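## Task

Put the yellow sponge that sits in the open drawer of the low, narrow three-drawer file cabinet into the open drawer of the wide three-drawer cabinet, and put the printed block from the wide cabinet's open drawer into the narrow cabinet's open drawer. Afterwards close every drawer completely. Both cabinets must stay roughly where they were. The robot must not tip over or finish leaning, or the task fails. Nothing may count as done if it only stays that way because the robot is holding it.

## Robot and tools

Robot: a Hello Robot Stretch 4 in simulation, about 1.6 m tall, with a single arm. It has an omni-wheel base (rim within 0.23 m of the base origin), a lift on a vertical mast, an arm that telescopes forward, a three-joint wrist (yaw, pitch, roll) and a two-finger gripper. Loose objects may occasionally get a brief shove from outside.

Frames: the base frame sits on the floor below the base centre, x ahead, y to the left, z up. hand_pose is reported in it, as a point between the open fingertips; with all wrist joints at 0 its axes equal the base axes, and the printed value may be somewhat off. The odometry frame is where the base frame was when the scene began; base_odometry counts only wheel rotation, so slip is counted as motion, and heading runs -3.142 to 3.142, positive to the left.

execute_actions: argument "actions" is a list holding one action or nothing (nothing just reports state and pictures). Argument "cameras" picks which of head_camera, head_left_camera, head_right_camera, wrist_camera (or "all") return images; omitted or null means all, [] means none. An action may contain "base", "joints", or both, plus optional "pace" and "contact_limits"; or it is just {"end_of_arm": "enable_torque"}, which re-powers any wrist or gripper motor that shut off. All motions in one action begin together.
- "base": exactly one relative move from where the base last reported itself. translate_m: straight drive in metres, + forward, -2 to 2. strafe_m: sideways in metres, + left, -2 to 2. rotate_rad: spin in place in radians, + counter-clockwise seen from above, -3.2 to 3.2.
- "joints": absolute targets, each a single number by name (one arm only). lift_m 0 to 1.2 m; arm_m extension 0 to 0.55 m; wrist_yaw_rad -1.134 to 4.276 (0 points ahead, + turns left, 3.14 stowed back, above 3.4 the arm may block it); wrist_pitch_rad -1.117 to 4.259 (0 level, 1.57 pointing down); wrist_roll_rad -1.117 to 4.259 (0 keeps fingers level, + rotates clockwise viewed from behind); gripper_m -0.038 to 0.141, the fingertip gap in metres (negative means fingers press together). Done tolerances: lift and arm ±0.004, yaw and roll ±0.02, pitch ±0.05, gripper ±0.004. Targets past a range are clipped and the result notes it; an unknown key or other illegal value rejects the whole call with no motion. Joints or base left out of an action may still be driving to their earlier target.
- "pace": "slow", "default", "fast", "max"; base speed 0.1/0.3/0.4/0.6 m/s and turn 1/2/3/4 rad/s, further limited when the lift is above 0.2 m.
- "contact_limits": {"arm_m": value}, 0 (gentlest) to 0.75 (firmest), default 0.5, how hard the arm may push before halting.
If a result reports a stop, the rest of that reply's execute_actions, wait and finished_scene calls are skipped.

wait: "seconds" 0 to 10; nothing new is commanded and the same report comes back. zoom_image: "camera" plus "region" [x0, y0, x1, y1] in pixels of that camera's latest full image, origin top-left, at most 504 by 504. finished_scene: "scene" 1 or 2; ends that scene for good after the last command has been held, reports success and gives the next scene's task. Answering with no tool call ends everything.

Results: base_status and joint_status say how each motion ended. "done" (for the base, wheels turned the commanded amount, slip included); "off_target" (resting short, maybe still pushing); "contact_stop_at_<key>" (hit something; the part stops and may go slack, a slack lift can sag, slack wheels can roll); "limit_stop_at_<name>", e.g. own_body (about to hit itself, more likely with pitch below -0.2 and roll below -0.4 or above 4) or tilt (leaning past 6 degrees: lift, arm and wheels go slack until it straightens); "torque_fault" (a wrist or gripper motor overloaded and went limp until enable_torque). on_its_own lists what happened without being commanded; "held at" there is the target held, not the actual position. lidar_m: 12 distances in metres, sector 1 straight ahead then counter-clockwise in 30 degree steps (4 left, 7 behind, 10 right); "-" is nothing seen or closer than 0.25 m; it spans roughly 0.15 m up to robot height and can miss glass, thin legs and things behind. wrist_depth_mm: 7x7 grid from top-left, median depth 100 to 2000 mm, robot body included. turned_by_wheels vs turned_by_imu differing by over about 0.1 rad suggests a collision or slip. base_tilt in degrees, forward and right positive, with a fixed bias up to about 1.5. motor_effort: percent, positive toward larger joint values, peak of the last action in brackets; wheel values positive push a right turn.

Gripping: command a gap smaller than the object; squeezing harder pulls it toward the wrist. Neither gripper_m nor "done" proves a grasp; check gripper effort or images. Fingers stuck on a surface below: raise the lift. To unfold at scene start, send lift_m 0.4 with wrist_yaw_rad 0.

Avoid: dropping or slamming objects, hard impacts and strong pushes; driving or turning with over 1 kg held and arm_m above 0.2, especially at fast paces; long pulls or pushes with the gripper high or a high contact limit, which can tip the robot; pressing the gripper with base or arm moves (torque faults). Close drawers gently with a modest contact limit so cabinets do not shift.

Each tool is called after "Call:" as name([rows], argument=value, ...), one row to a line, values as JSON.

## Session

Call:
execute_actions(actions=[])

Scene clock: 0.00 s.
base_odometry: x=+0.000 y=+0.000 heading=+0.000 (m, m, rad; odometry frame)
turned_by_wheels: +0.000 (rad since the last result)
turned_by_imu: +0.000 (rad since the last result)
base_tilt: forward=+0.2 right=+0.0 (deg)
lidar_m: 2.42 1.81 0.88 0.95 1.73 1.67 1.77 2.01 1.95 1.25 2.34 2.29
base_status: not commanded
joint_positions: lift_m=+0.167 arm_m=+0.001 wrist_yaw_rad=+3.145 wrist_pitch_rad=+0.012 wrist_roll_rad=+0.002 gripper_m=+0.057
joint_status: not commanded
motor_effort: lift_m=+19 arm_m=-1 wrist_yaw_rad=+0 wrist_pitch_rad=-7 wrist_roll_rad=+1 gripper_m=-4 wheel_0=+0 wheel_1=+0 wheel_2=+0 (%)
hand_pose: x=-0.1172 y=+0.0864 z=+0.3419 quat_wxyz=(-0.002, -0.006, +0.001, +1.000) (m; base frame)
wrist_depth_mm: - 115 138 - 1808 1537 1397 / - 108 138 - 1808 1576 1430 / - 116 139 - 1863 1618 1397 / 142 141 264 - 1808 1537 1397 / 220 1983 - 1983 1756 1576 1430 / 220 1078 946 1078 194 1229 1205 / 220 750 820 - 866 809 842
pictures: head_camera, head_left_camera, head_right_camera, wrist_camera
Images, in order (width x height): head_camera 420x560, head_left_camera 420x672, head_right_camera 420x672, wrist_camera 616x392.

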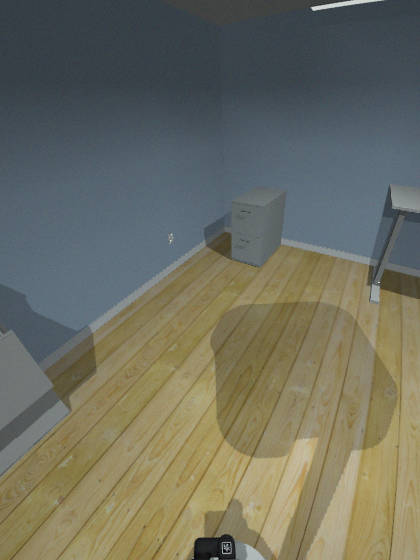

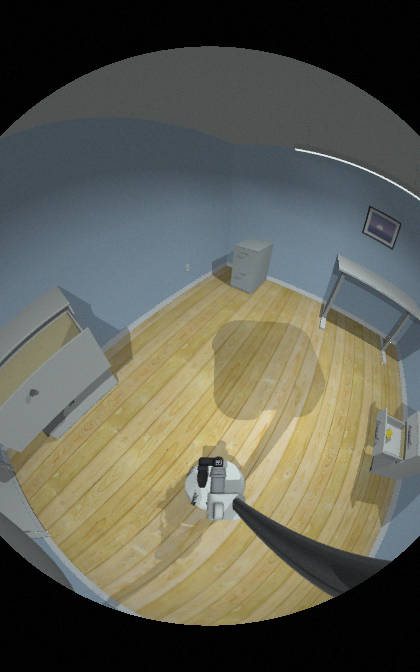

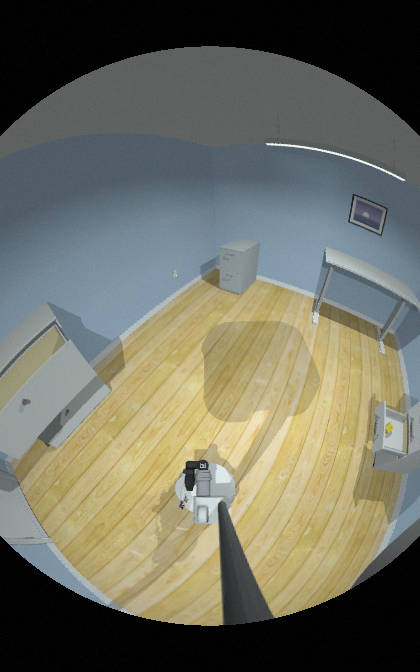

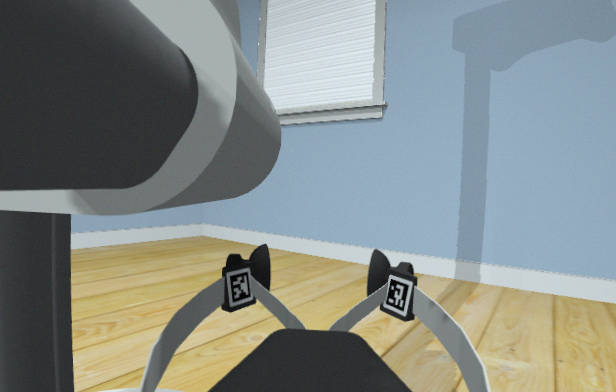

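Call:
execute_actions([
  {"base":{"rotate_rad":-1.45},"joints":{"lift_m":0.75,"wrist_yaw_rad":0,"wrist_pitch_rad":0.7,"gripper_m":0.13},"pace":"fast"},
])

Scene clock: 2.70 s.
base_odometry: x=+0.000 y=+0.000 heading=-1.449 (m, m, rad; odometry frame)
turned_by_wheels: -1.449 (rad since the last result)
turned_by_imu: -1.434 (rad since the last result)
base_tilt: forward=+0.1 right=-0.1 (deg)
lidar_m: 1.22 2.32 2.31 2.20 0.91 0.91 1.04 1.68 1.66 1.83 1.97 1.59
base_status: done
joint_positions: lift_m=+0.750 arm_m=+0.001 wrist_yaw_rad=+0.000 wrist_pitch_rad=+0.702 wrist_roll_rad=+0.002 gripper_m=+0.130
joint_status: all done
motor_effort: lift_m=+22(22) arm_m=-1(1) wrist_yaw_rad=-1(5) wrist_pitch_rad=-5(3) wrist_roll_rad=+0(1) gripper_m=+0(2) wheel_0=+4(10) wheel_1=+1(13) wheel_2=+3(7) (%)
hand_pose: x=+0.3919 y=-0.0873 z=+0.7416 quat_wxyz=(+0.939, +0.001, +0.344, +0.000) (m; base frame)
wrist_depth_mm: - - - - 1255 1499 1366 / - - - 1160 1336 1618 1464 / 1708 1708 1708 1661 1576 1618 1537 / 1397 1397 1397 1397 1430 1397 1430 / 1182 1182 1182 1205 1205 1205 1205 / 1025 1008 991 1042 991 991 1025 / 904 904 931 - 946 917 904
pictures: head_camera, head_left_camera, head_right_camera, wrist_camera
Images, in order (width x height): head_camera 420x560, head_left_camera 420x672, head_right_camera 420x672, wrist_camera 616x392.

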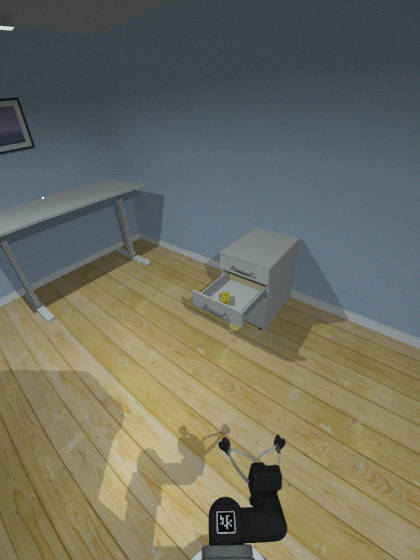

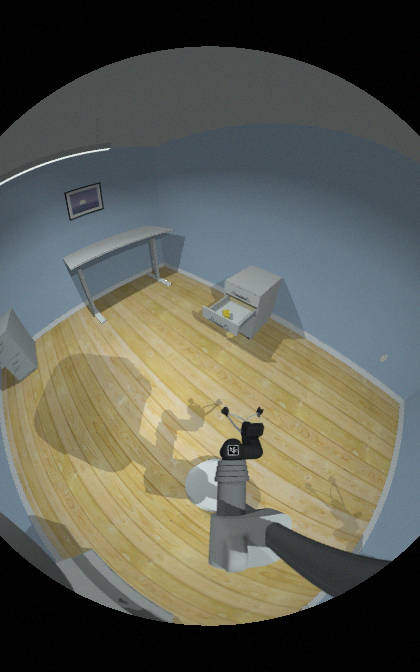

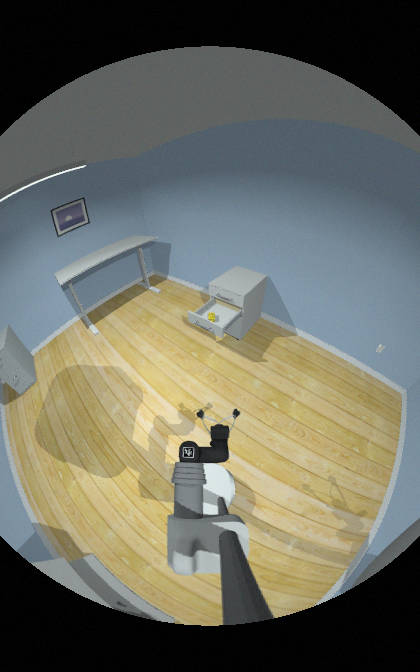

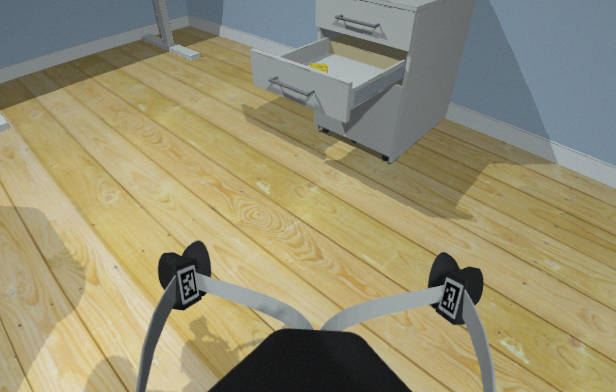

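Call:
execute_actions([
  {"base":{"translate_m":0.82},"joints":{"arm_m":0.3,"wrist_pitch_rad":1.5},"pace":"fast"},
])

Scene clock: 6.37 s.
base_odometry: x=+0.100 y=-0.814 heading=-1.449 (m, m, rad; odometry frame)
turned_by_wheels: +0.000 (rad since the last result)
turned_by_imu: -0.003 (rad since the last result)
base_tilt: forward=+0.0 right=-0.1 (deg)
lidar_m: 0.43 1.80 1.76 2.45 2.44 1.59 1.73 2.20 2.16 1.66 1.35 0.42
base_status: done
joint_positions: lift_m=+0.750 arm_m=+0.299 wrist_yaw_rad=+0.000 wrist_pitch_rad=+1.500 wrist_roll_rad=+0.002 gripper_m=+0.130
joint_status: all done
motor_effort: lift_m=+22(22) arm_m=+5(7) wrist_yaw_rad=-2(1) wrist_pitch_rad=+3(4) wrist_roll_rad=+1(0) gripper_m=-1(0) wheel_0=+2(10) wheel_1=+1(6) wheel_2=+1(17) (%)
hand_pose: x=+0.4903 y=-0.0874 z=+0.6402 quat_wxyz=(+0.732, +0.001, +0.682, -0.001) (m; base frame)
wrist_depth_mm: 917 917 492 488 484 473 340 / 904 904 492 480 480 473 439 / 904 891 488 477 480 473 866 / 904 891 439 477 473 842 842 / 878 878 866 469 469 842 854 / 891 878 866 368 449 842 842 / 878 878 866 - 842 842 831
pictures: head_camera, head_left_camera, head_right_camera, wrist_camera
Images, in order (width x height): head_camera 420x560, head_left_camera 420x672, head_right_camera 420x672, wrist_camera 616x392.

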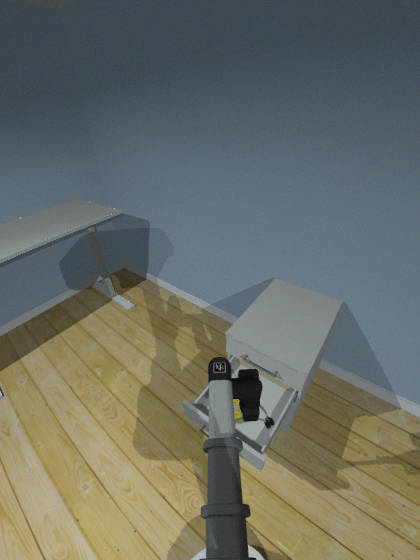

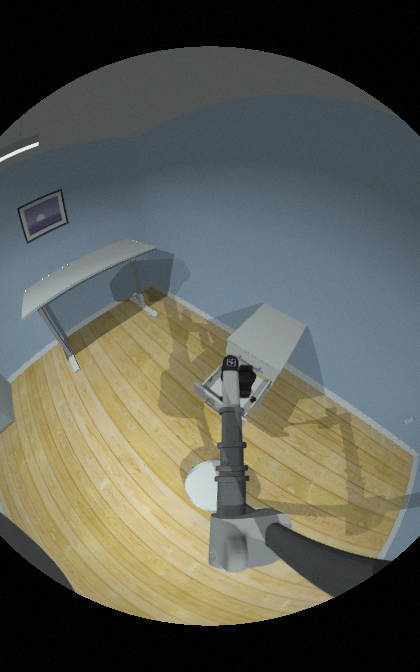

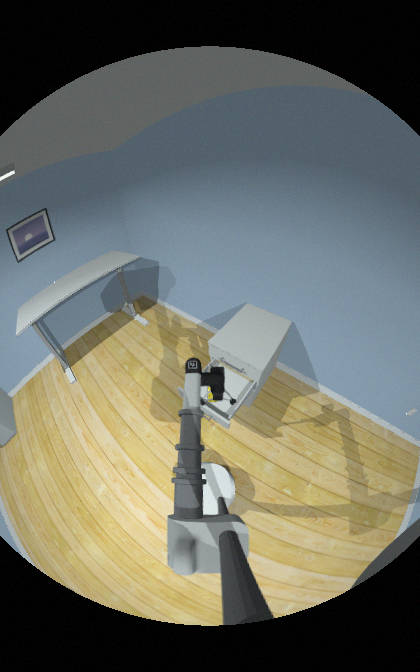

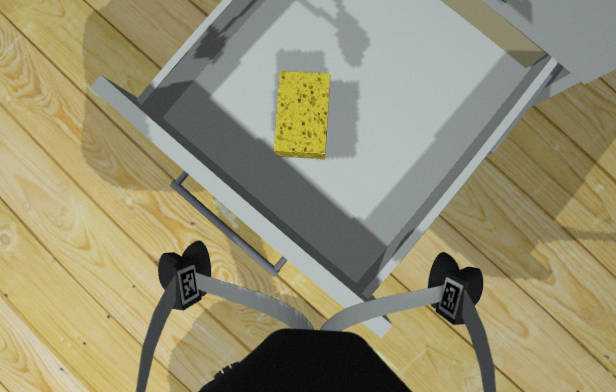

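Call:
execute_actions([
  {"base":{"strafe_m":0.017},"joints":{"arm_m":0.455,"lift_m":0.63,"wrist_roll_rad":0.08}},
], cameras=[])

Call:
execute_actions([
  {"joints":{"lift_m":0.55}},
], cameras=["wrist_camera","head_right_camera"])

Scene clock: 8.13 s.
base_odometry: x=+0.116 y=-0.812 heading=-1.449 (m, m, rad; odometry frame)
turned_by_wheels: +0.000 (rad since the last result)
turned_by_imu: +0.000 (rad since the last result)
base_tilt: forward=+0.2 right=-0.1 (deg)
lidar_m: 0.45 1.77 1.75 2.42 2.44 1.56 1.71 2.22 2.17 1.66 1.36 0.44
base_status: done
joint_positions: lift_m=+0.630 arm_m=+0.454 wrist_yaw_rad=+0.000 wrist_pitch_rad=+1.500 wrist_roll_rad=+0.080 gripper_m=+0.130
joint_status: all done
motor_effort: lift_m=+14(25) arm_m=+5(6) wrist_yaw_rad=+0(1) wrist_pitch_rad=+0(0) wrist_roll_rad=-2(3) gripper_m=-1(2) wheel_0=-3(8) wheel_1=+2(9) wheel_2=+0(3) (%)
hand_pose: x=+0.6453 y=-0.0874 z=+0.5208 quat_wxyz=(+0.731, +0.029, +0.681, -0.027) (m; base frame)
wrist_depth_mm: 788 788 778 364 362 314 183 / 788 788 364 362 357 353 319 / 788 778 362 357 355 353 349 / 778 359 359 353 355 349 347 / 285 353 357 309 349 345 325 / 750 274 343 307 345 317 303 / 759 254 301 - 345 314 707
pictures: none
No camera images: the call's "cameras" was empty. Leave "cameras" out to get every camera's image.

Scene clock: 9.43 s.
base_odometry: x=+0.116 y=-0.812 heading=-1.449 (m, m, rad; odometry frame)
turned_by_wheels: +0.000 (rad since the last result)
turned_by_imu: +0.000 (rad since the last result)
base_tilt: forward=+0.1 right=+0.0 (deg)
lidar_m: 0.46 1.76 1.75 2.42 2.43 1.59 1.70 2.20 2.16 1.67 1.36 0.43
base_status: not commanded
joint_positions: lift_m=+0.550 arm_m=+0.454 wrist_yaw_rad=+0.000 wrist_pitch_rad=+1.500 wrist_roll_rad=+0.080 gripper_m=+0.130
joint_status: all done
motor_effort: lift_m=+14(16) arm_m=+6(5) wrist_yaw_rad=+0(1) wrist_pitch_rad=+2(2) wrist_roll_rad=+1(1) gripper_m=+0(0) wheel_0=-3(3) wheel_1=+2(2) wheel_2=+0(0) (%)
hand_pose: x=+0.6453 y=-0.0874 z=+0.4408 quat_wxyz=(+0.731, +0.029, +0.681, -0.027) (m; base frame)
wrist_depth_mm: 707 707 274 281 281 276 268 / 707 250 283 279 277 274 273 / 707 260 282 278 273 272 271 / 236 283 279 231 273 271 268 / 257 281 276 229 272 268 266 / 228 274 273 228 268 265 264 / 193 224 274 - 267 265 252
pictures: head_right_camera, wrist_camera
Images, in order (width x height): head_right_camera 420x672, wrist_camera 616x392.

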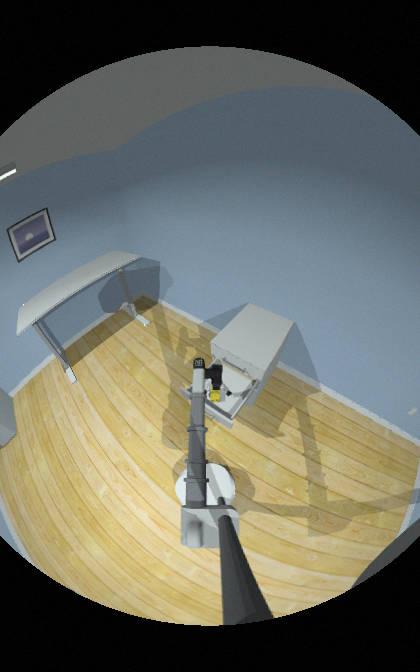

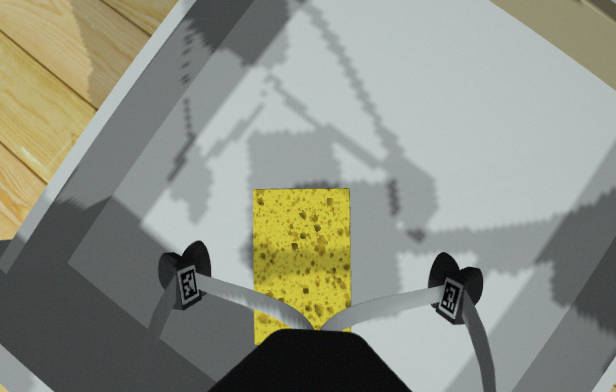

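Call:
execute_actions([
  {"base":{"strafe_m":0.01},"joints":{"lift_m":0.522,"gripper_m":0.1}},
], cameras=["wrist_camera"])

Call:
execute_actions([
  {"joints":{"gripper_m":0.015}},
], cameras=["wrist_camera"])

Call:
execute_actions([
  {"joints":{"lift_m":0.68}},
], cameras=["wrist_camera"])

Scene clock: 10.90 s.
base_odometry: x=+0.126 y=-0.811 heading=-1.449 (m, m, rad; odometry frame)
turned_by_wheels: +0.000 (rad since the last result)
turned_by_imu: +0.000 (rad since the last result)
base_tilt: forward=+0.2 right=+0.0 (deg)
lidar_m: 0.46 1.76 1.75 2.41 2.43 1.58 1.70 2.23 2.16 1.67 1.35 0.43
base_status: done
joint_positions: lift_m=+0.522 arm_m=+0.454 wrist_yaw_rad=+0.000 wrist_pitch_rad=+1.500 wrist_roll_rad=+0.080 gripper_m=+0.100
joint_status: all done
motor_effort: lift_m=+14(17) arm_m=+5(6) wrist_yaw_rad=-1(1) wrist_pitch_rad=+2(0) wrist_roll_rad=+0(0) gripper_m=-2(3) wheel_0=-3(11) wheel_1=+2(14) wheel_2=+0(1) (%)
hand_pose: x=+0.6453 y=-0.0874 z=+0.4128 quat_wxyz=(+0.731, +0.029, +0.681, -0.027) (m; base frame)
wrist_depth_mm: 676 219 255 254 251 250 247 / 676 217 256 252 250 247 245 / 207 246 253 250 248 246 243 / 213 253 252 204 245 244 242 / 243 253 250 202 243 242 239 / 219 250 247 200 199 238 237 / 186 217 246 - 239 238 236
pictures: wrist_camera
Images, in order (width x height): wrist_camera 616x392.

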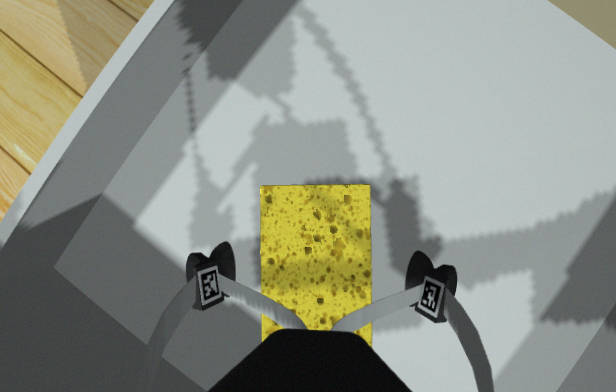

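Scene clock: 12.57 s.
base_odometry: x=+0.126 y=-0.811 heading=-1.449 (m, m, rad; odometry frame)
turned_by_wheels: +0.000 (rad since the last result)
turned_by_imu: +0.000 (rad since the last result)
base_tilt: forward=+0.3 right=+0.0 (deg)
lidar_m: 0.47 1.77 1.74 2.40 2.42 1.60 1.71 2.23 2.17 1.66 1.36 0.43
base_status: not commanded
joint_positions: lift_m=+0.522 arm_m=+0.454 wrist_yaw_rad=+0.000 wrist_pitch_rad=+1.500 wrist_roll_rad=+0.080 gripper_m=+0.015
joint_status: all done
motor_effort: lift_m=+14(14) arm_m=+5(6) wrist_yaw_rad=-1(1) wrist_pitch_rad=+1(3) wrist_roll_rad=+2(0) gripper_m=-23(22) wheel_0=-3(3) wheel_1=+2(2) wheel_2=+0(0) (%)
hand_pose: x=+0.6453 y=-0.0874 z=+0.4128 quat_wxyz=(+0.731, +0.029, +0.681, -0.027) (m; base frame)
wrist_depth_mm: 683 217 254 255 251 248 247 / 668 217 254 251 250 246 245 / 213 247 253 250 247 245 243 / 213 253 251 191 245 243 241 / 243 252 249 190 242 242 239 / 219 249 193 188 187 238 236 / 185 217 246 - 239 237 236
pictures: wrist_camera
Images, in order (width x height): wrist_camera 616x392.

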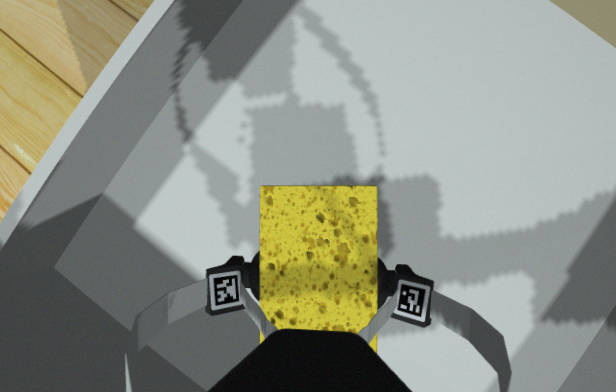

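Scene clock: 14.30 s.
base_odometry: x=+0.126 y=-0.811 heading=-1.449 (m, m, rad; odometry frame)
turned_by_wheels: +0.000 (rad since the last result)
turned_by_imu: +0.000 (rad since the last result)
base_tilt: forward=+0.3 right=+0.0 (deg)
lidar_m: 0.47 1.75 1.74 2.40 2.41 1.59 1.69 2.22 2.17 1.67 1.35 0.44
base_status: not commanded
joint_positions: lift_m=+0.680 arm_m=+0.454 wrist_yaw_rad=+0.000 wrist_pitch_rad=+1.500 wrist_roll_rad=+0.080 gripper_m=+0.015
joint_status: all done
motor_effort: lift_m=+22(20) arm_m=+6(5) wrist_yaw_rad=-1(1) wrist_pitch_rad=+2(1) wrist_roll_rad=+1(1) gripper_m=-22(21) wheel_0=-3(3) wheel_1=+2(2) wheel_2=+0(0) (%)
hand_pose: x=+0.6453 y=-0.0874 z=+0.5701 quat_wxyz=(+0.731, +0.029, +0.681, -0.027) (m; base frame)
wrist_depth_mm: 842 842 842 415 410 246 223 / 831 831 831 413 407 397 243 / 842 820 413 410 407 402 397 / 820 820 410 191 402 397 394 / 820 364 407 189 397 394 366 / 809 307 191 189 187 353 759 / 809 809 310 - 394 368 759
pictures: wrist_camera
Images, in order (width x height): wrist_camera 616x392.

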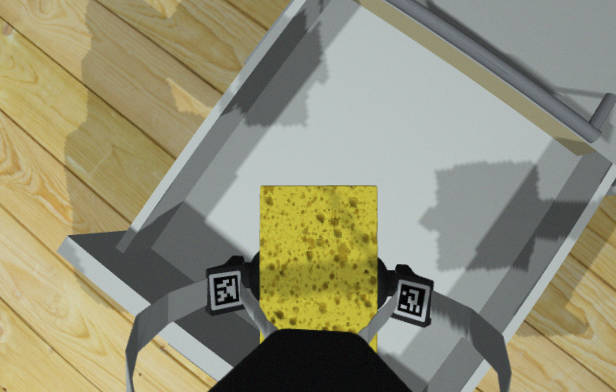

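Call:
execute_actions([
  {"base":{"translate_m":-1.0},"joints":{"arm_m":0},"pace":"fast"},
], cameras=[])

Call:
execute_actions([
  {"base":{"rotate_rad":2.52},"joints":{"lift_m":1.2}},
])

Scene clock: 18.43 s.
base_odometry: x=+0.005 y=+0.182 heading=-1.450 (m, m, rad; odometry frame)
turned_by_wheels: +0.000 (rad since the last result)
turned_by_imu: +0.005 (rad since the last result)
base_tilt: forward=+0.2 right=+0.0 (deg)
lidar_m: 1.41 2.39 2.58 2.01 0.74 0.74 0.85 1.57 1.56 1.73 2.14 1.83
base_status: done
joint_positions: lift_m=+0.680 arm_m=+0.001 wrist_yaw_rad=+0.000 wrist_pitch_rad=+1.500 wrist_roll_rad=+0.080 gripper_m=+0.015
joint_status: all done
motor_effort: lift_m=+22(22) arm_m=-5(6) wrist_yaw_rad=+1(1) wrist_pitch_rad=+2(1) wrist_roll_rad=-1(0) gripper_m=-24(23) wheel_0=-4(8) wheel_1=-2(7) wheel_2=+1(13) (%)
hand_pose: x=+0.1926 y=-0.0874 z=+0.5701 quat_wxyz=(+0.731, +0.029, +0.681, -0.027) (m; base frame)
wrist_depth_mm: 854 854 831 820 809 798 798 / 842 831 820 809 809 809 788 / 831 820 820 809 809 788 788 / 842 820 820 191 788 778 768 / 820 809 661 190 778 778 778 / 820 809 192 188 187 778 759 / 809 798 580 - 778 778 759
pictures: none
No camera images: the call's "cameras" was empty. Leave "cameras" out to get every camera's image.

Scene clock: 21.43 s.
base_odometry: x=+0.005 y=+0.182 heading=+1.070 (m, m, rad; odometry frame)
turned_by_wheels: +2.519 (rad since the last result)
turned_by_imu: +2.494 (rad since the last result)
base_tilt: forward=+0.2 right=-0.1 (deg)
lidar_m: 0.73 0.81 1.63 1.58 1.70 2.18 2.14 1.42 2.43 2.41 2.17 0.73
base_status: done
joint_positions: lift_m=+1.200 arm_m=+0.001 wrist_yaw_rad=+0.000 wrist_pitch_rad=+1.500 wrist_roll_rad=+0.080 gripper_m=+0.015
joint_status: all done
motor_effort: lift_m=+22(24) arm_m=-6(5) wrist_yaw_rad=+0(1) wrist_pitch_rad=+1(0) wrist_roll_rad=-1(1) gripper_m=-23(22) wheel_0=-3(10) wheel_1=-3(5) wheel_2=-2(11) (%)
hand_pose: x=+0.1927 y=-0.0874 z=+1.0901 quat_wxyz=(+0.731, +0.029, +0.681, -0.027) (m; base frame)
wrist_depth_mm: 1397 1430 1366 1366 1336 1336 1336 / 1397 1366 1366 1336 1336 1308 1308 / 1397 1336 1366 1336 1308 1336 1308 / 1366 1336 1336 191 1308 1308 1281 / 1366 1366 1336 190 1308 1308 1281 / 1366 1336 192 188 187 1281 1255 / 1336 1336 1336 - 1281 1281 1255
pictures: head_camera, head_left_camera, head_right_camera, wrist_camera
Images, in order (width x height): head_camera 420x560, head_left_camera 420x672, head_right_camera 420x672, wrist_camera 616x392.

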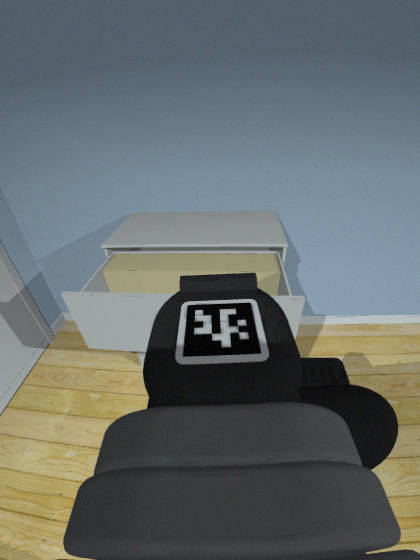

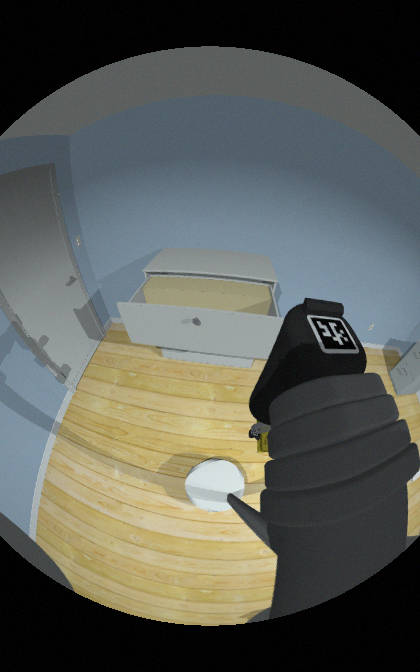

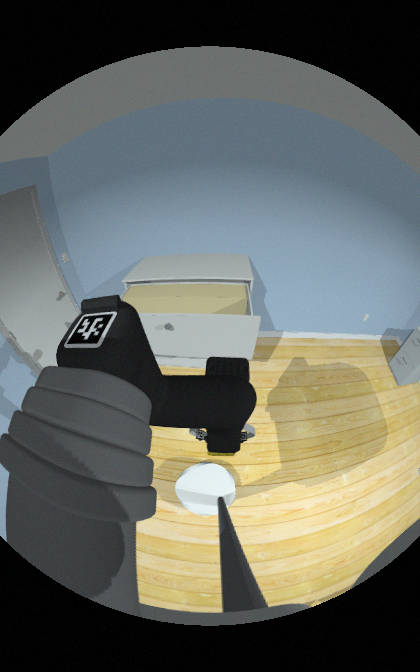

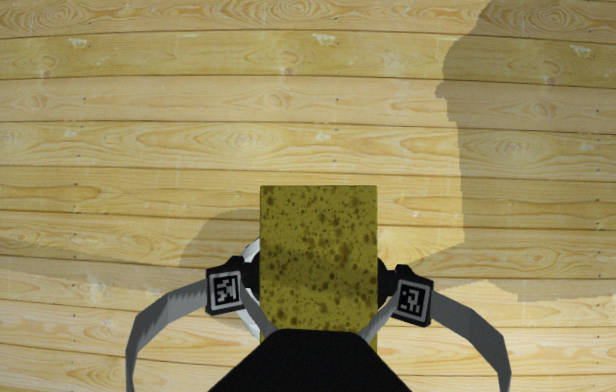

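Front top is at about 0.97 m, so the hand clears it.

Call:
execute_actions([
  {"base":{"translate_m":0.38},"joints":{"arm_m":0.3,"wrist_pitch_rad":1.57}},
])

Scene clock: 24.37 s.
base_odometry: x=+0.188 y=+0.515 heading=+1.070 (m, m, rad; odometry frame)
turned_by_wheels: +0.001 (rad since the last result)
turned_by_imu: -0.001 (rad since the last result)
base_tilt: forward=+0.2 right=+0.1 (deg)
lidar_m: 0.36 0.39 0.60 1.52 1.65 2.37 2.51 1.77 2.53 2.49 1.67 0.37
base_status: done
joint_positions: lift_m=+1.200 arm_m=+0.299 wrist_yaw_rad=+0.000 wrist_pitch_rad=+1.570 wrist_roll_rad=+0.080 gripper_m=+0.015
joint_status: all done
motor_effort: lift_m=+22(22) arm_m=+6(6) wrist_yaw_rad=-1(0) wrist_pitch_rad=+2(1) wrist_roll_rad=+0(1) gripper_m=-23(21) wheel_0=+3(8) wheel_1=+3(8) wheel_2=+1(12) (%)
hand_pose: x=+0.4702 y=-0.0874 z=+1.0894 quat_wxyz=(+0.707, +0.028, +0.706, -0.028) (m; base frame)
wrist_depth_mm: 366 362 357 353 349 345 1281 / 384 382 370 357 351 347 1281 / 621 615 609 603 597 424 1281 / 621 615 609 191 597 415 1308 / 585 621 609 190 597 410 1281 / 340 349 193 189 186 345 1308 / 1397 1366 309 - 301 300 1281
pictures: head_camera, head_left_camera, head_right_camera, wrist_camera
Images, in order (width x height): head_camera 420x560, head_left_camera 420x672, head_right_camera 420x672, wrist_camera 616x392.

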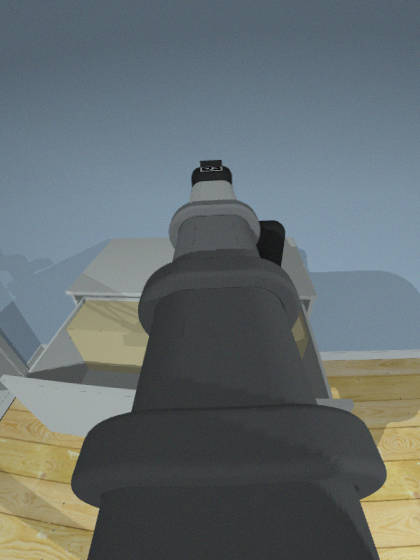

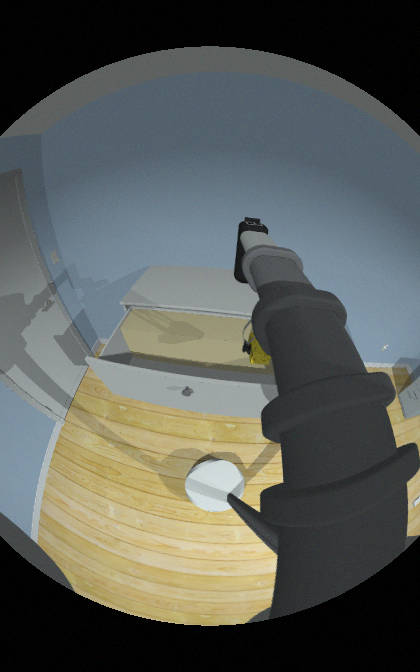

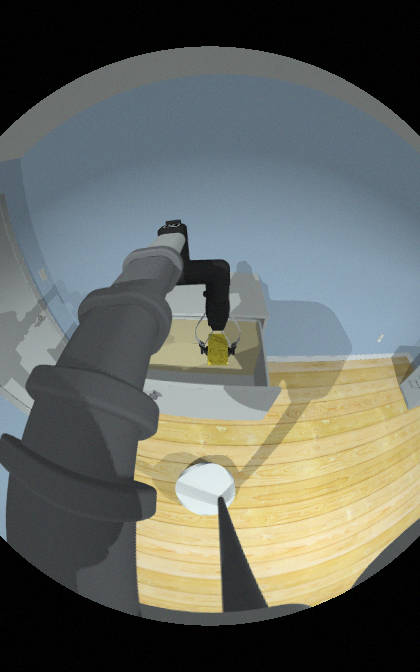

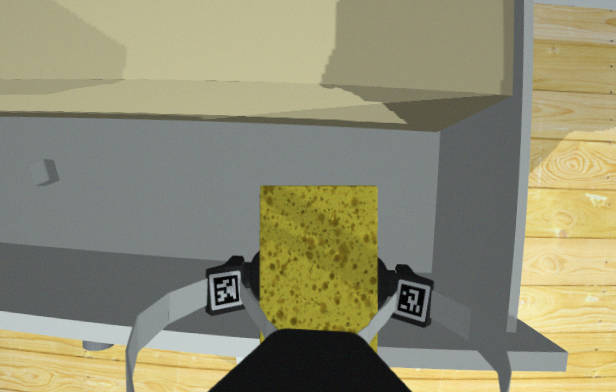

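Call:
execute_actions([
  {"base":{"rotate_rad":-0.1},"joints":{"arm_m":0.34,"wrist_roll_rad":0,"lift_m":1.15}},
], cameras=[])

Call:
execute_actions([
  {"base":{"strafe_m":0.3},"joints":{"lift_m":0.92}},
])

Scene clock: 25.67 s.
base_odometry: x=+0.188 y=+0.515 heading=+0.971 (m, m, rad; odometry frame)
turned_by_wheels: -0.099 (rad since the last result)
turned_by_imu: -0.098 (rad since the last result)
base_tilt: forward=+0.2 right=-0.1 (deg)
lidar_m: 0.36 0.38 0.54 1.52 1.60 2.14 2.52 1.75 2.55 2.52 1.83 0.38
base_status: done
joint_positions: lift_m=+1.150 arm_m=+0.339 wrist_yaw_rad=+0.000 wrist_pitch_rad=+1.570 wrist_roll_rad=+0.000 gripper_m=+0.015
joint_status: all done
motor_effort: lift_m=+14(23) arm_m=+5(5) wrist_yaw_rad=+0(0) wrist_pitch_rad=+2(1) wrist_roll_rad=-4(2) gripper_m=-22(24) wheel_0=+3(7) wheel_1=+3(9) wheel_2=+2(7) (%)
hand_pose: x=+0.5102 y=-0.0874 z=+1.0401 quat_wxyz=(+0.707, +0.000, +0.707, +0.000) (m; base frame)
wrist_depth_mm: 312 310 307 306 301 300 1229 / 314 314 309 306 303 301 1205 / 569 559 554 530 480 373 1255 / 569 564 559 191 544 368 1229 / 580 564 564 190 445 362 1255 / 439 452 193 189 186 301 1255 / 320 315 347 - 364 317 1255
pictures: none
No camera images: the call's "cameras" was empty. Leave "cameras" out to get every camera's image.

Scene clock: 28.00 s.
base_odometry: x=-0.060 y=+0.685 heading=+0.971 (m, m, rad; odometry frame)
turned_by_wheels: +0.000 (rad since the last result)
turned_by_imu: +0.001 (rad since the last result)
base_tilt: forward=+0.2 right=-0.1 (deg)
lidar_m: 0.36 0.39 1.30 1.23 1.30 1.72 2.51 1.91 2.85 2.82 0.53 0.35
base_status: done
joint_positions: lift_m=+0.920 arm_m=+0.339 wrist_yaw_rad=+0.000 wrist_pitch_rad=+1.570 wrist_roll_rad=+0.000 gripper_m=+0.015
joint_status: all done
motor_effort: lift_m=+14(18) arm_m=+5(5) wrist_yaw_rad=-1(1) wrist_pitch_rad=+1(1) wrist_roll_rad=-2(3) gripper_m=-21(20) wheel_0=-3(15) wheel_1=+2(9) wheel_2=+0(2) (%)
hand_pose: x=+0.5102 y=-0.0874 z=+0.8101 quat_wxyz=(+0.707, +0.000, +0.707, +0.000) (m; base frame)
wrist_depth_mm: 160 157 156 155 151 145 - / 240 241 238 234 226 215 208 / 330 329 325 322 317 315 312 / 330 330 327 191 320 317 314 / 334 330 327 190 319 319 314 / 334 330 192 188 186 317 317 / 320 319 329 - 322 320 317
pictures: head_camera, head_left_camera, head_right_camera, wrist_camera
Images, in order (width x height): head_camera 420x560, head_left_camera 420x672, head_right_camera 420x672, wrist_camera 616x392.

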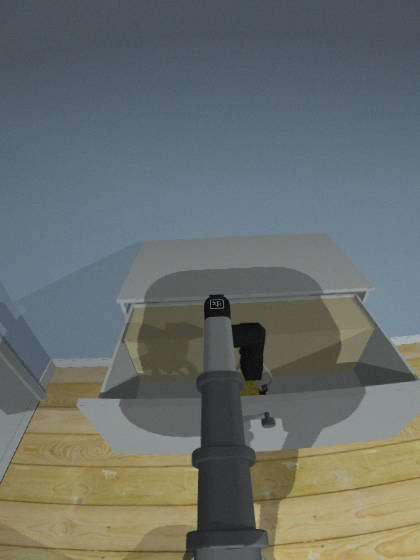

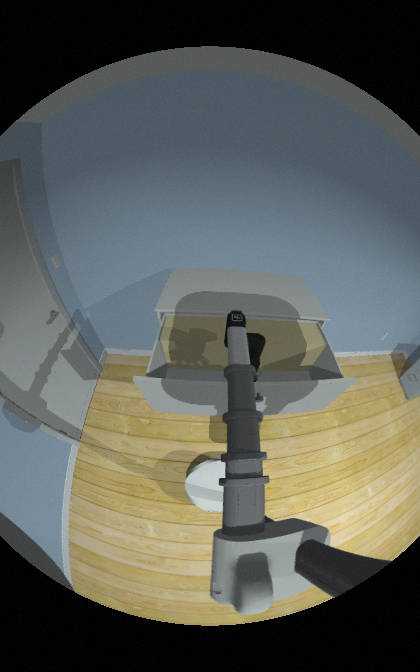

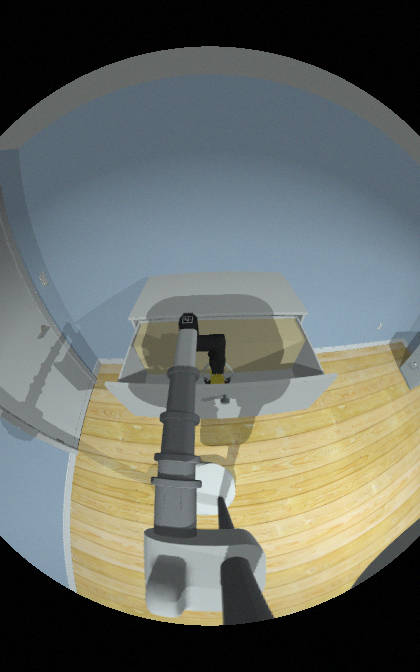

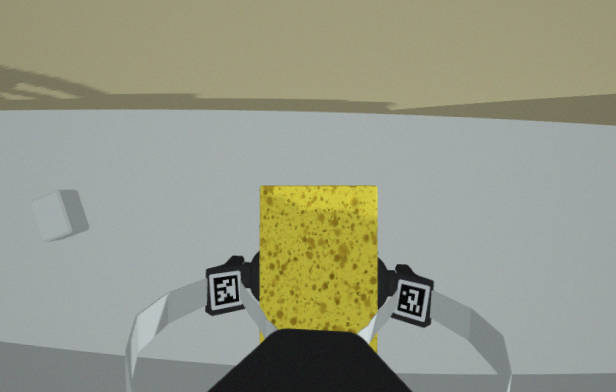

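Call:
execute_actions([
  {"joints":{"lift_m":0.842},"pace":"slow"},
], cameras=[])

Call:
execute_actions([
  {"joints":{"gripper_m":0.1}},
], cameras=["wrist_camera"])

Call:
execute_actions([
  {"joints":{"lift_m":0.9}},
], cameras=[])

Call:
execute_actions([
  {"base":{"strafe_m":0.225},"joints":{"arm_m":0.36,"wrist_roll_rad":-0.3}},
], cameras=["wrist_camera","head_camera"])

Scene clock: 29.80 s.
base_odometry: x=-0.060 y=+0.685 heading=+0.971 (m, m, rad; odometry frame)
turned_by_wheels: +0.000 (rad since the last result)
turned_by_imu: +0.000 (rad since the last result)
base_tilt: forward=+0.3 right=+0.0 (deg)
lidar_m: 0.36 0.39 1.28 1.21 1.29 1.72 2.49 1.91 2.87 2.82 0.54 0.37
base_status: not commanded
joint_positions: lift_m=+0.842 arm_m=+0.339 wrist_yaw_rad=+0.000 wrist_pitch_rad=+1.570 wrist_roll_rad=+0.000 gripper_m=+0.015
joint_status: all done
motor_effort: lift_m=+14(17) arm_m=+6(5) wrist_yaw_rad=+0(0) wrist_pitch_rad=+1(1) wrist_roll_rad=-1(2) gripper_m=-23(23) wheel_0=-2(3) wheel_1=+2(2) wheel_2=+0(0) (%)
hand_pose: x=+0.5102 y=-0.0874 z=+0.7321 quat_wxyz=(+0.707, +0.000, +0.707, +0.000) (m; base frame)
wrist_depth_mm: 160 157 156 155 151 145 - / 240 241 238 234 226 215 208 / 251 249 246 243 241 238 237 / 252 250 246 191 241 239 238 / 253 250 247 190 241 240 238 / 253 251 192 189 186 241 239 / 255 252 249 - 243 243 240
pictures: none
No camera images: the call's "cameras" was empty. Leave "cameras" out to get every camera's image.

Scene clock: 31.47 s.
base_odometry: x=-0.060 y=+0.685 heading=+0.971 (m, m, rad; odometry frame)
turned_by_wheels: +0.000 (rad since the last result)
turned_by_imu: +0.000 (rad since the last result)
base_tilt: forward=+0.2 right=-0.1 (deg)
lidar_m: 0.36 0.38 1.27 1.21 1.29 1.73 2.50 1.91 2.85 2.82 0.52 0.36
base_status: not commanded
joint_positions: lift_m=+0.842 arm_m=+0.339 wrist_yaw_rad=+0.000 wrist_pitch_rad=+1.570 wrist_roll_rad=+0.000 gripper_m=+0.100
joint_status: all done
motor_effort: lift_m=+14(14) arm_m=+5(5) wrist_yaw_rad=-1(0) wrist_pitch_rad=+1(0) wrist_roll_rad=-1(1) gripper_m=+0(23) wheel_0=-3(3) wheel_1=+2(2) wheel_2=+0(0) (%)
hand_pose: x=+0.5101 y=-0.0874 z=+0.7321 quat_wxyz=(+0.707, +0.000, +0.707, +0.000) (m; base frame)
wrist_depth_mm: 159 155 156 154 149 144 - / 237 237 236 232 224 213 206 / 253 250 247 245 243 240 238 / 252 251 248 202 243 240 238 / 253 251 248 202 243 241 241 / 255 253 249 201 199 242 241 / 256 253 251 - 245 242 241
pictures: wrist_camera
Images, in order (width x height): wrist_camera 616x392.

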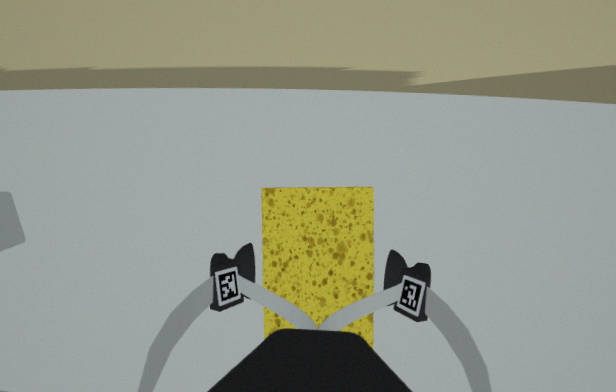

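Scene clock: 32.63 s.
base_odometry: x=-0.060 y=+0.685 heading=+0.971 (m, m, rad; odometry frame)
turned_by_wheels: +0.000 (rad since the last result)
turned_by_imu: +0.000 (rad since the last result)
base_tilt: forward=+0.1 right=+0.0 (deg)
lidar_m: 0.36 0.37 1.28 1.23 1.29 1.72 2.50 1.90 2.84 2.81 0.54 0.34
base_status: not commanded
joint_positions: lift_m=+0.900 arm_m=+0.339 wrist_yaw_rad=+0.000 wrist_pitch_rad=+1.570 wrist_roll_rad=+0.000 gripper_m=+0.100
joint_status: all done
motor_effort: lift_m=+22(21) arm_m=+5(5) wrist_yaw_rad=-1(0) wrist_pitch_rad=-1(1) wrist_roll_rad=-4(1) gripper_m=-2(2) wheel_0=-2(3) wheel_1=+2(2) wheel_2=+0(0) (%)
hand_pose: x=+0.5102 y=-0.0874 z=+0.7894 quat_wxyz=(+0.707, +0.000, +0.707, +0.000) (m; base frame)
wrist_depth_mm: 160 156 157 154 151 145 - / 239 241 238 234 225 215 208 / 309 307 303 301 297 294 291 / 310 309 304 258 298 296 293 / 312 309 304 258 298 297 294 / 314 310 306 258 257 297 294 / 314 312 309 - 301 298 296
pictures: none
No camera images: the call's "cameras" was empty. Leave "cameras" out to get every camera's image.

Scene clock: 34.67 s.
base_odometry: x=-0.246 y=+0.812 heading=+0.971 (m, m, rad; odometry frame)
turned_by_wheels: +0.000 (rad since the last result)
turned_by_imu: +0.000 (rad since the last result)
base_tilt: forward=+0.2 right=+0.0 (deg)
lidar_m: 0.36 0.37 1.04 1.01 1.04 1.43 2.51 2.05 2.13 3.02 0.52 0.38
base_status: done
joint_positions: lift_m=+0.900 arm_m=+0.359 wrist_yaw_rad=+0.000 wrist_pitch_rad=+1.570 wrist_roll_rad=-0.300 gripper_m=+0.100
joint_status: all done
motor_effort: lift_m=+22(22) arm_m=+5(5) wrist_yaw_rad=+0(0) wrist_pitch_rad=+1(2) wrist_roll_rad=-3(3) gripper_m=-2(2) wheel_0=-2(11) wheel_1=+2(9) wheel_2=+0(1) (%)
hand_pose: x=+0.5302 y=-0.0874 z=+0.7894 quat_wxyz=(+0.699, -0.106, +0.699, +0.106) (m; base frame)
wrist_depth_mm: 177 198 151 121 107 - - / 188 253 265 185 141 115 - / 203 283 303 301 251 173 - / 219 306 304 303 300 296 262 / 235 309 306 276 300 297 296 / 255 310 306 303 300 298 290 / 250 283 306 - 300 300 265
pictures: head_camera, wrist_camera
Images, in order (width x height): head_camera 420x560, wrist_camera 616x392.

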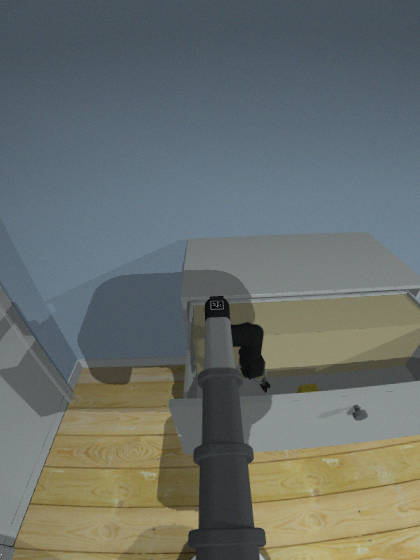

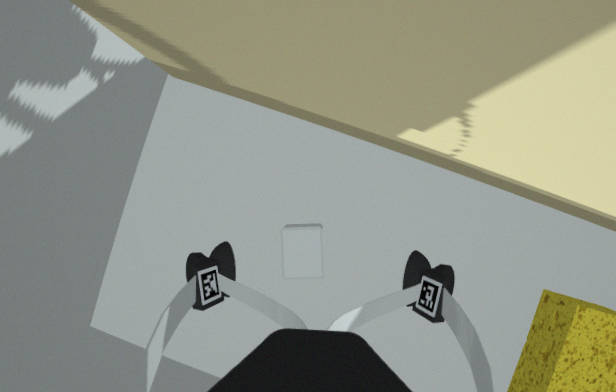

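Call:
execute_actions([
  {"base":{"strafe_m":0.013},"joints":{"lift_m":0.848,"gripper_m":0.065}},
], cameras=["wrist_camera"])

Call:
execute_actions([
  {"joints":{"gripper_m":-0.01}},
], cameras=["wrist_camera"])

Scene clock: 36.03 s.
base_odometry: x=-0.256 y=+0.819 heading=+0.971 (m, m, rad; odometry frame)
turned_by_wheels: +0.000 (rad since the last result)
turned_by_imu: +0.000 (rad since the last result)
base_tilt: forward=+0.1 right=+0.0 (deg)
lidar_m: 0.35 0.38 1.03 0.98 1.02 1.41 2.52 2.05 2.15 3.03 0.48 0.38
base_status: done
joint_positions: lift_m=+0.848 arm_m=+0.359 wrist_yaw_rad=+0.000 wrist_pitch_rad=+1.570 wrist_roll_rad=-0.300 gripper_m=+0.065
joint_status: all done
motor_effort: lift_m=+14(21) arm_m=+6(6) wrist_yaw_rad=+0(0) wrist_pitch_rad=+1(1) wrist_roll_rad=-2(2) gripper_m=-3(4) wheel_0=-2(10) wheel_1=+4(13) wheel_2=+0(1) (%)
hand_pose: x=+0.5302 y=-0.0874 z=+0.7381 quat_wxyz=(+0.699, -0.106, +0.699, +0.106) (m; base frame)
wrist_depth_mm: 163 189 151 121 107 - - / 173 237 251 186 141 115 - / 186 253 252 249 246 173 - / 201 254 253 251 248 245 243 / 216 257 253 250 249 246 245 / 234 257 200 223 213 247 246 / 244 257 256 - 250 248 246
pictures: wrist_camera
Images, in order (width x height): wrist_camera 616x392.

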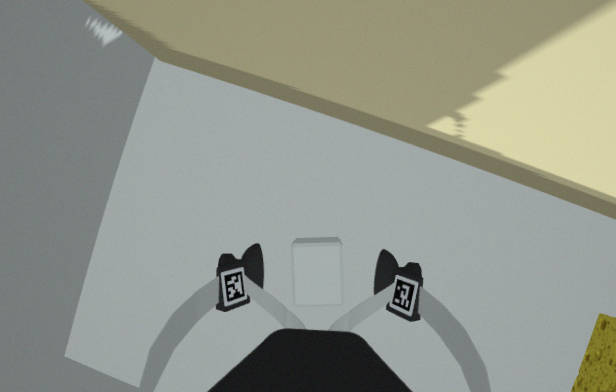

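Scene clock: 37.53 s.
base_odometry: x=-0.256 y=+0.819 heading=+0.971 (m, m, rad; odometry frame)
turned_by_wheels: +0.000 (rad since the last result)
turned_by_imu: +0.000 (rad since the last result)
base_tilt: forward=+0.3 right=-0.1 (deg)
lidar_m: 0.36 0.40 1.03 0.98 1.04 1.40 2.50 2.05 2.12 3.03 0.52 0.38
base_status: not commanded
joint_positions: lift_m=+0.848 arm_m=+0.359 wrist_yaw_rad=+0.000 wrist_pitch_rad=+1.570 wrist_roll_rad=-0.300 gripper_m=-0.009
joint_status: all done
motor_effort: lift_m=+14(14) arm_m=+5(5) wrist_yaw_rad=-1(1) wrist_pitch_rad=-1(0) wrist_roll_rad=-1(3) gripper_m=-21(23) wheel_0=-3(3) wheel_1=+4(4) wheel_2=+0(0) (%)
hand_pose: x=+0.5302 y=-0.0874 z=+0.7381 quat_wxyz=(+0.699, -0.106, +0.699, +0.106) (m; base frame)
wrist_depth_mm: 163 189 151 121 107 - - / 173 236 251 186 141 115 - / 186 253 251 249 246 173 - / 200 254 252 250 248 246 244 / 216 255 254 213 249 246 244 / 233 256 186 213 185 246 246 / 245 257 255 - 250 247 246
pictures: wrist_camera
Images, in order (width x height): wrist_camera 616x392.

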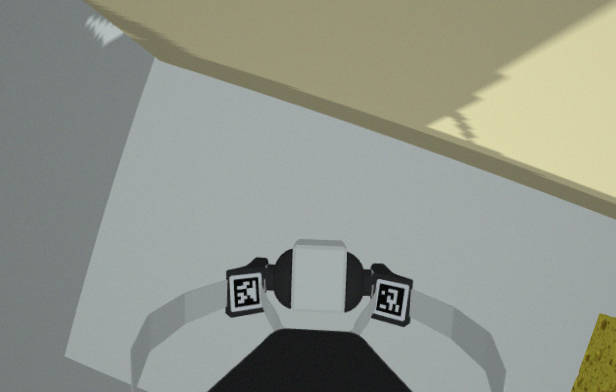

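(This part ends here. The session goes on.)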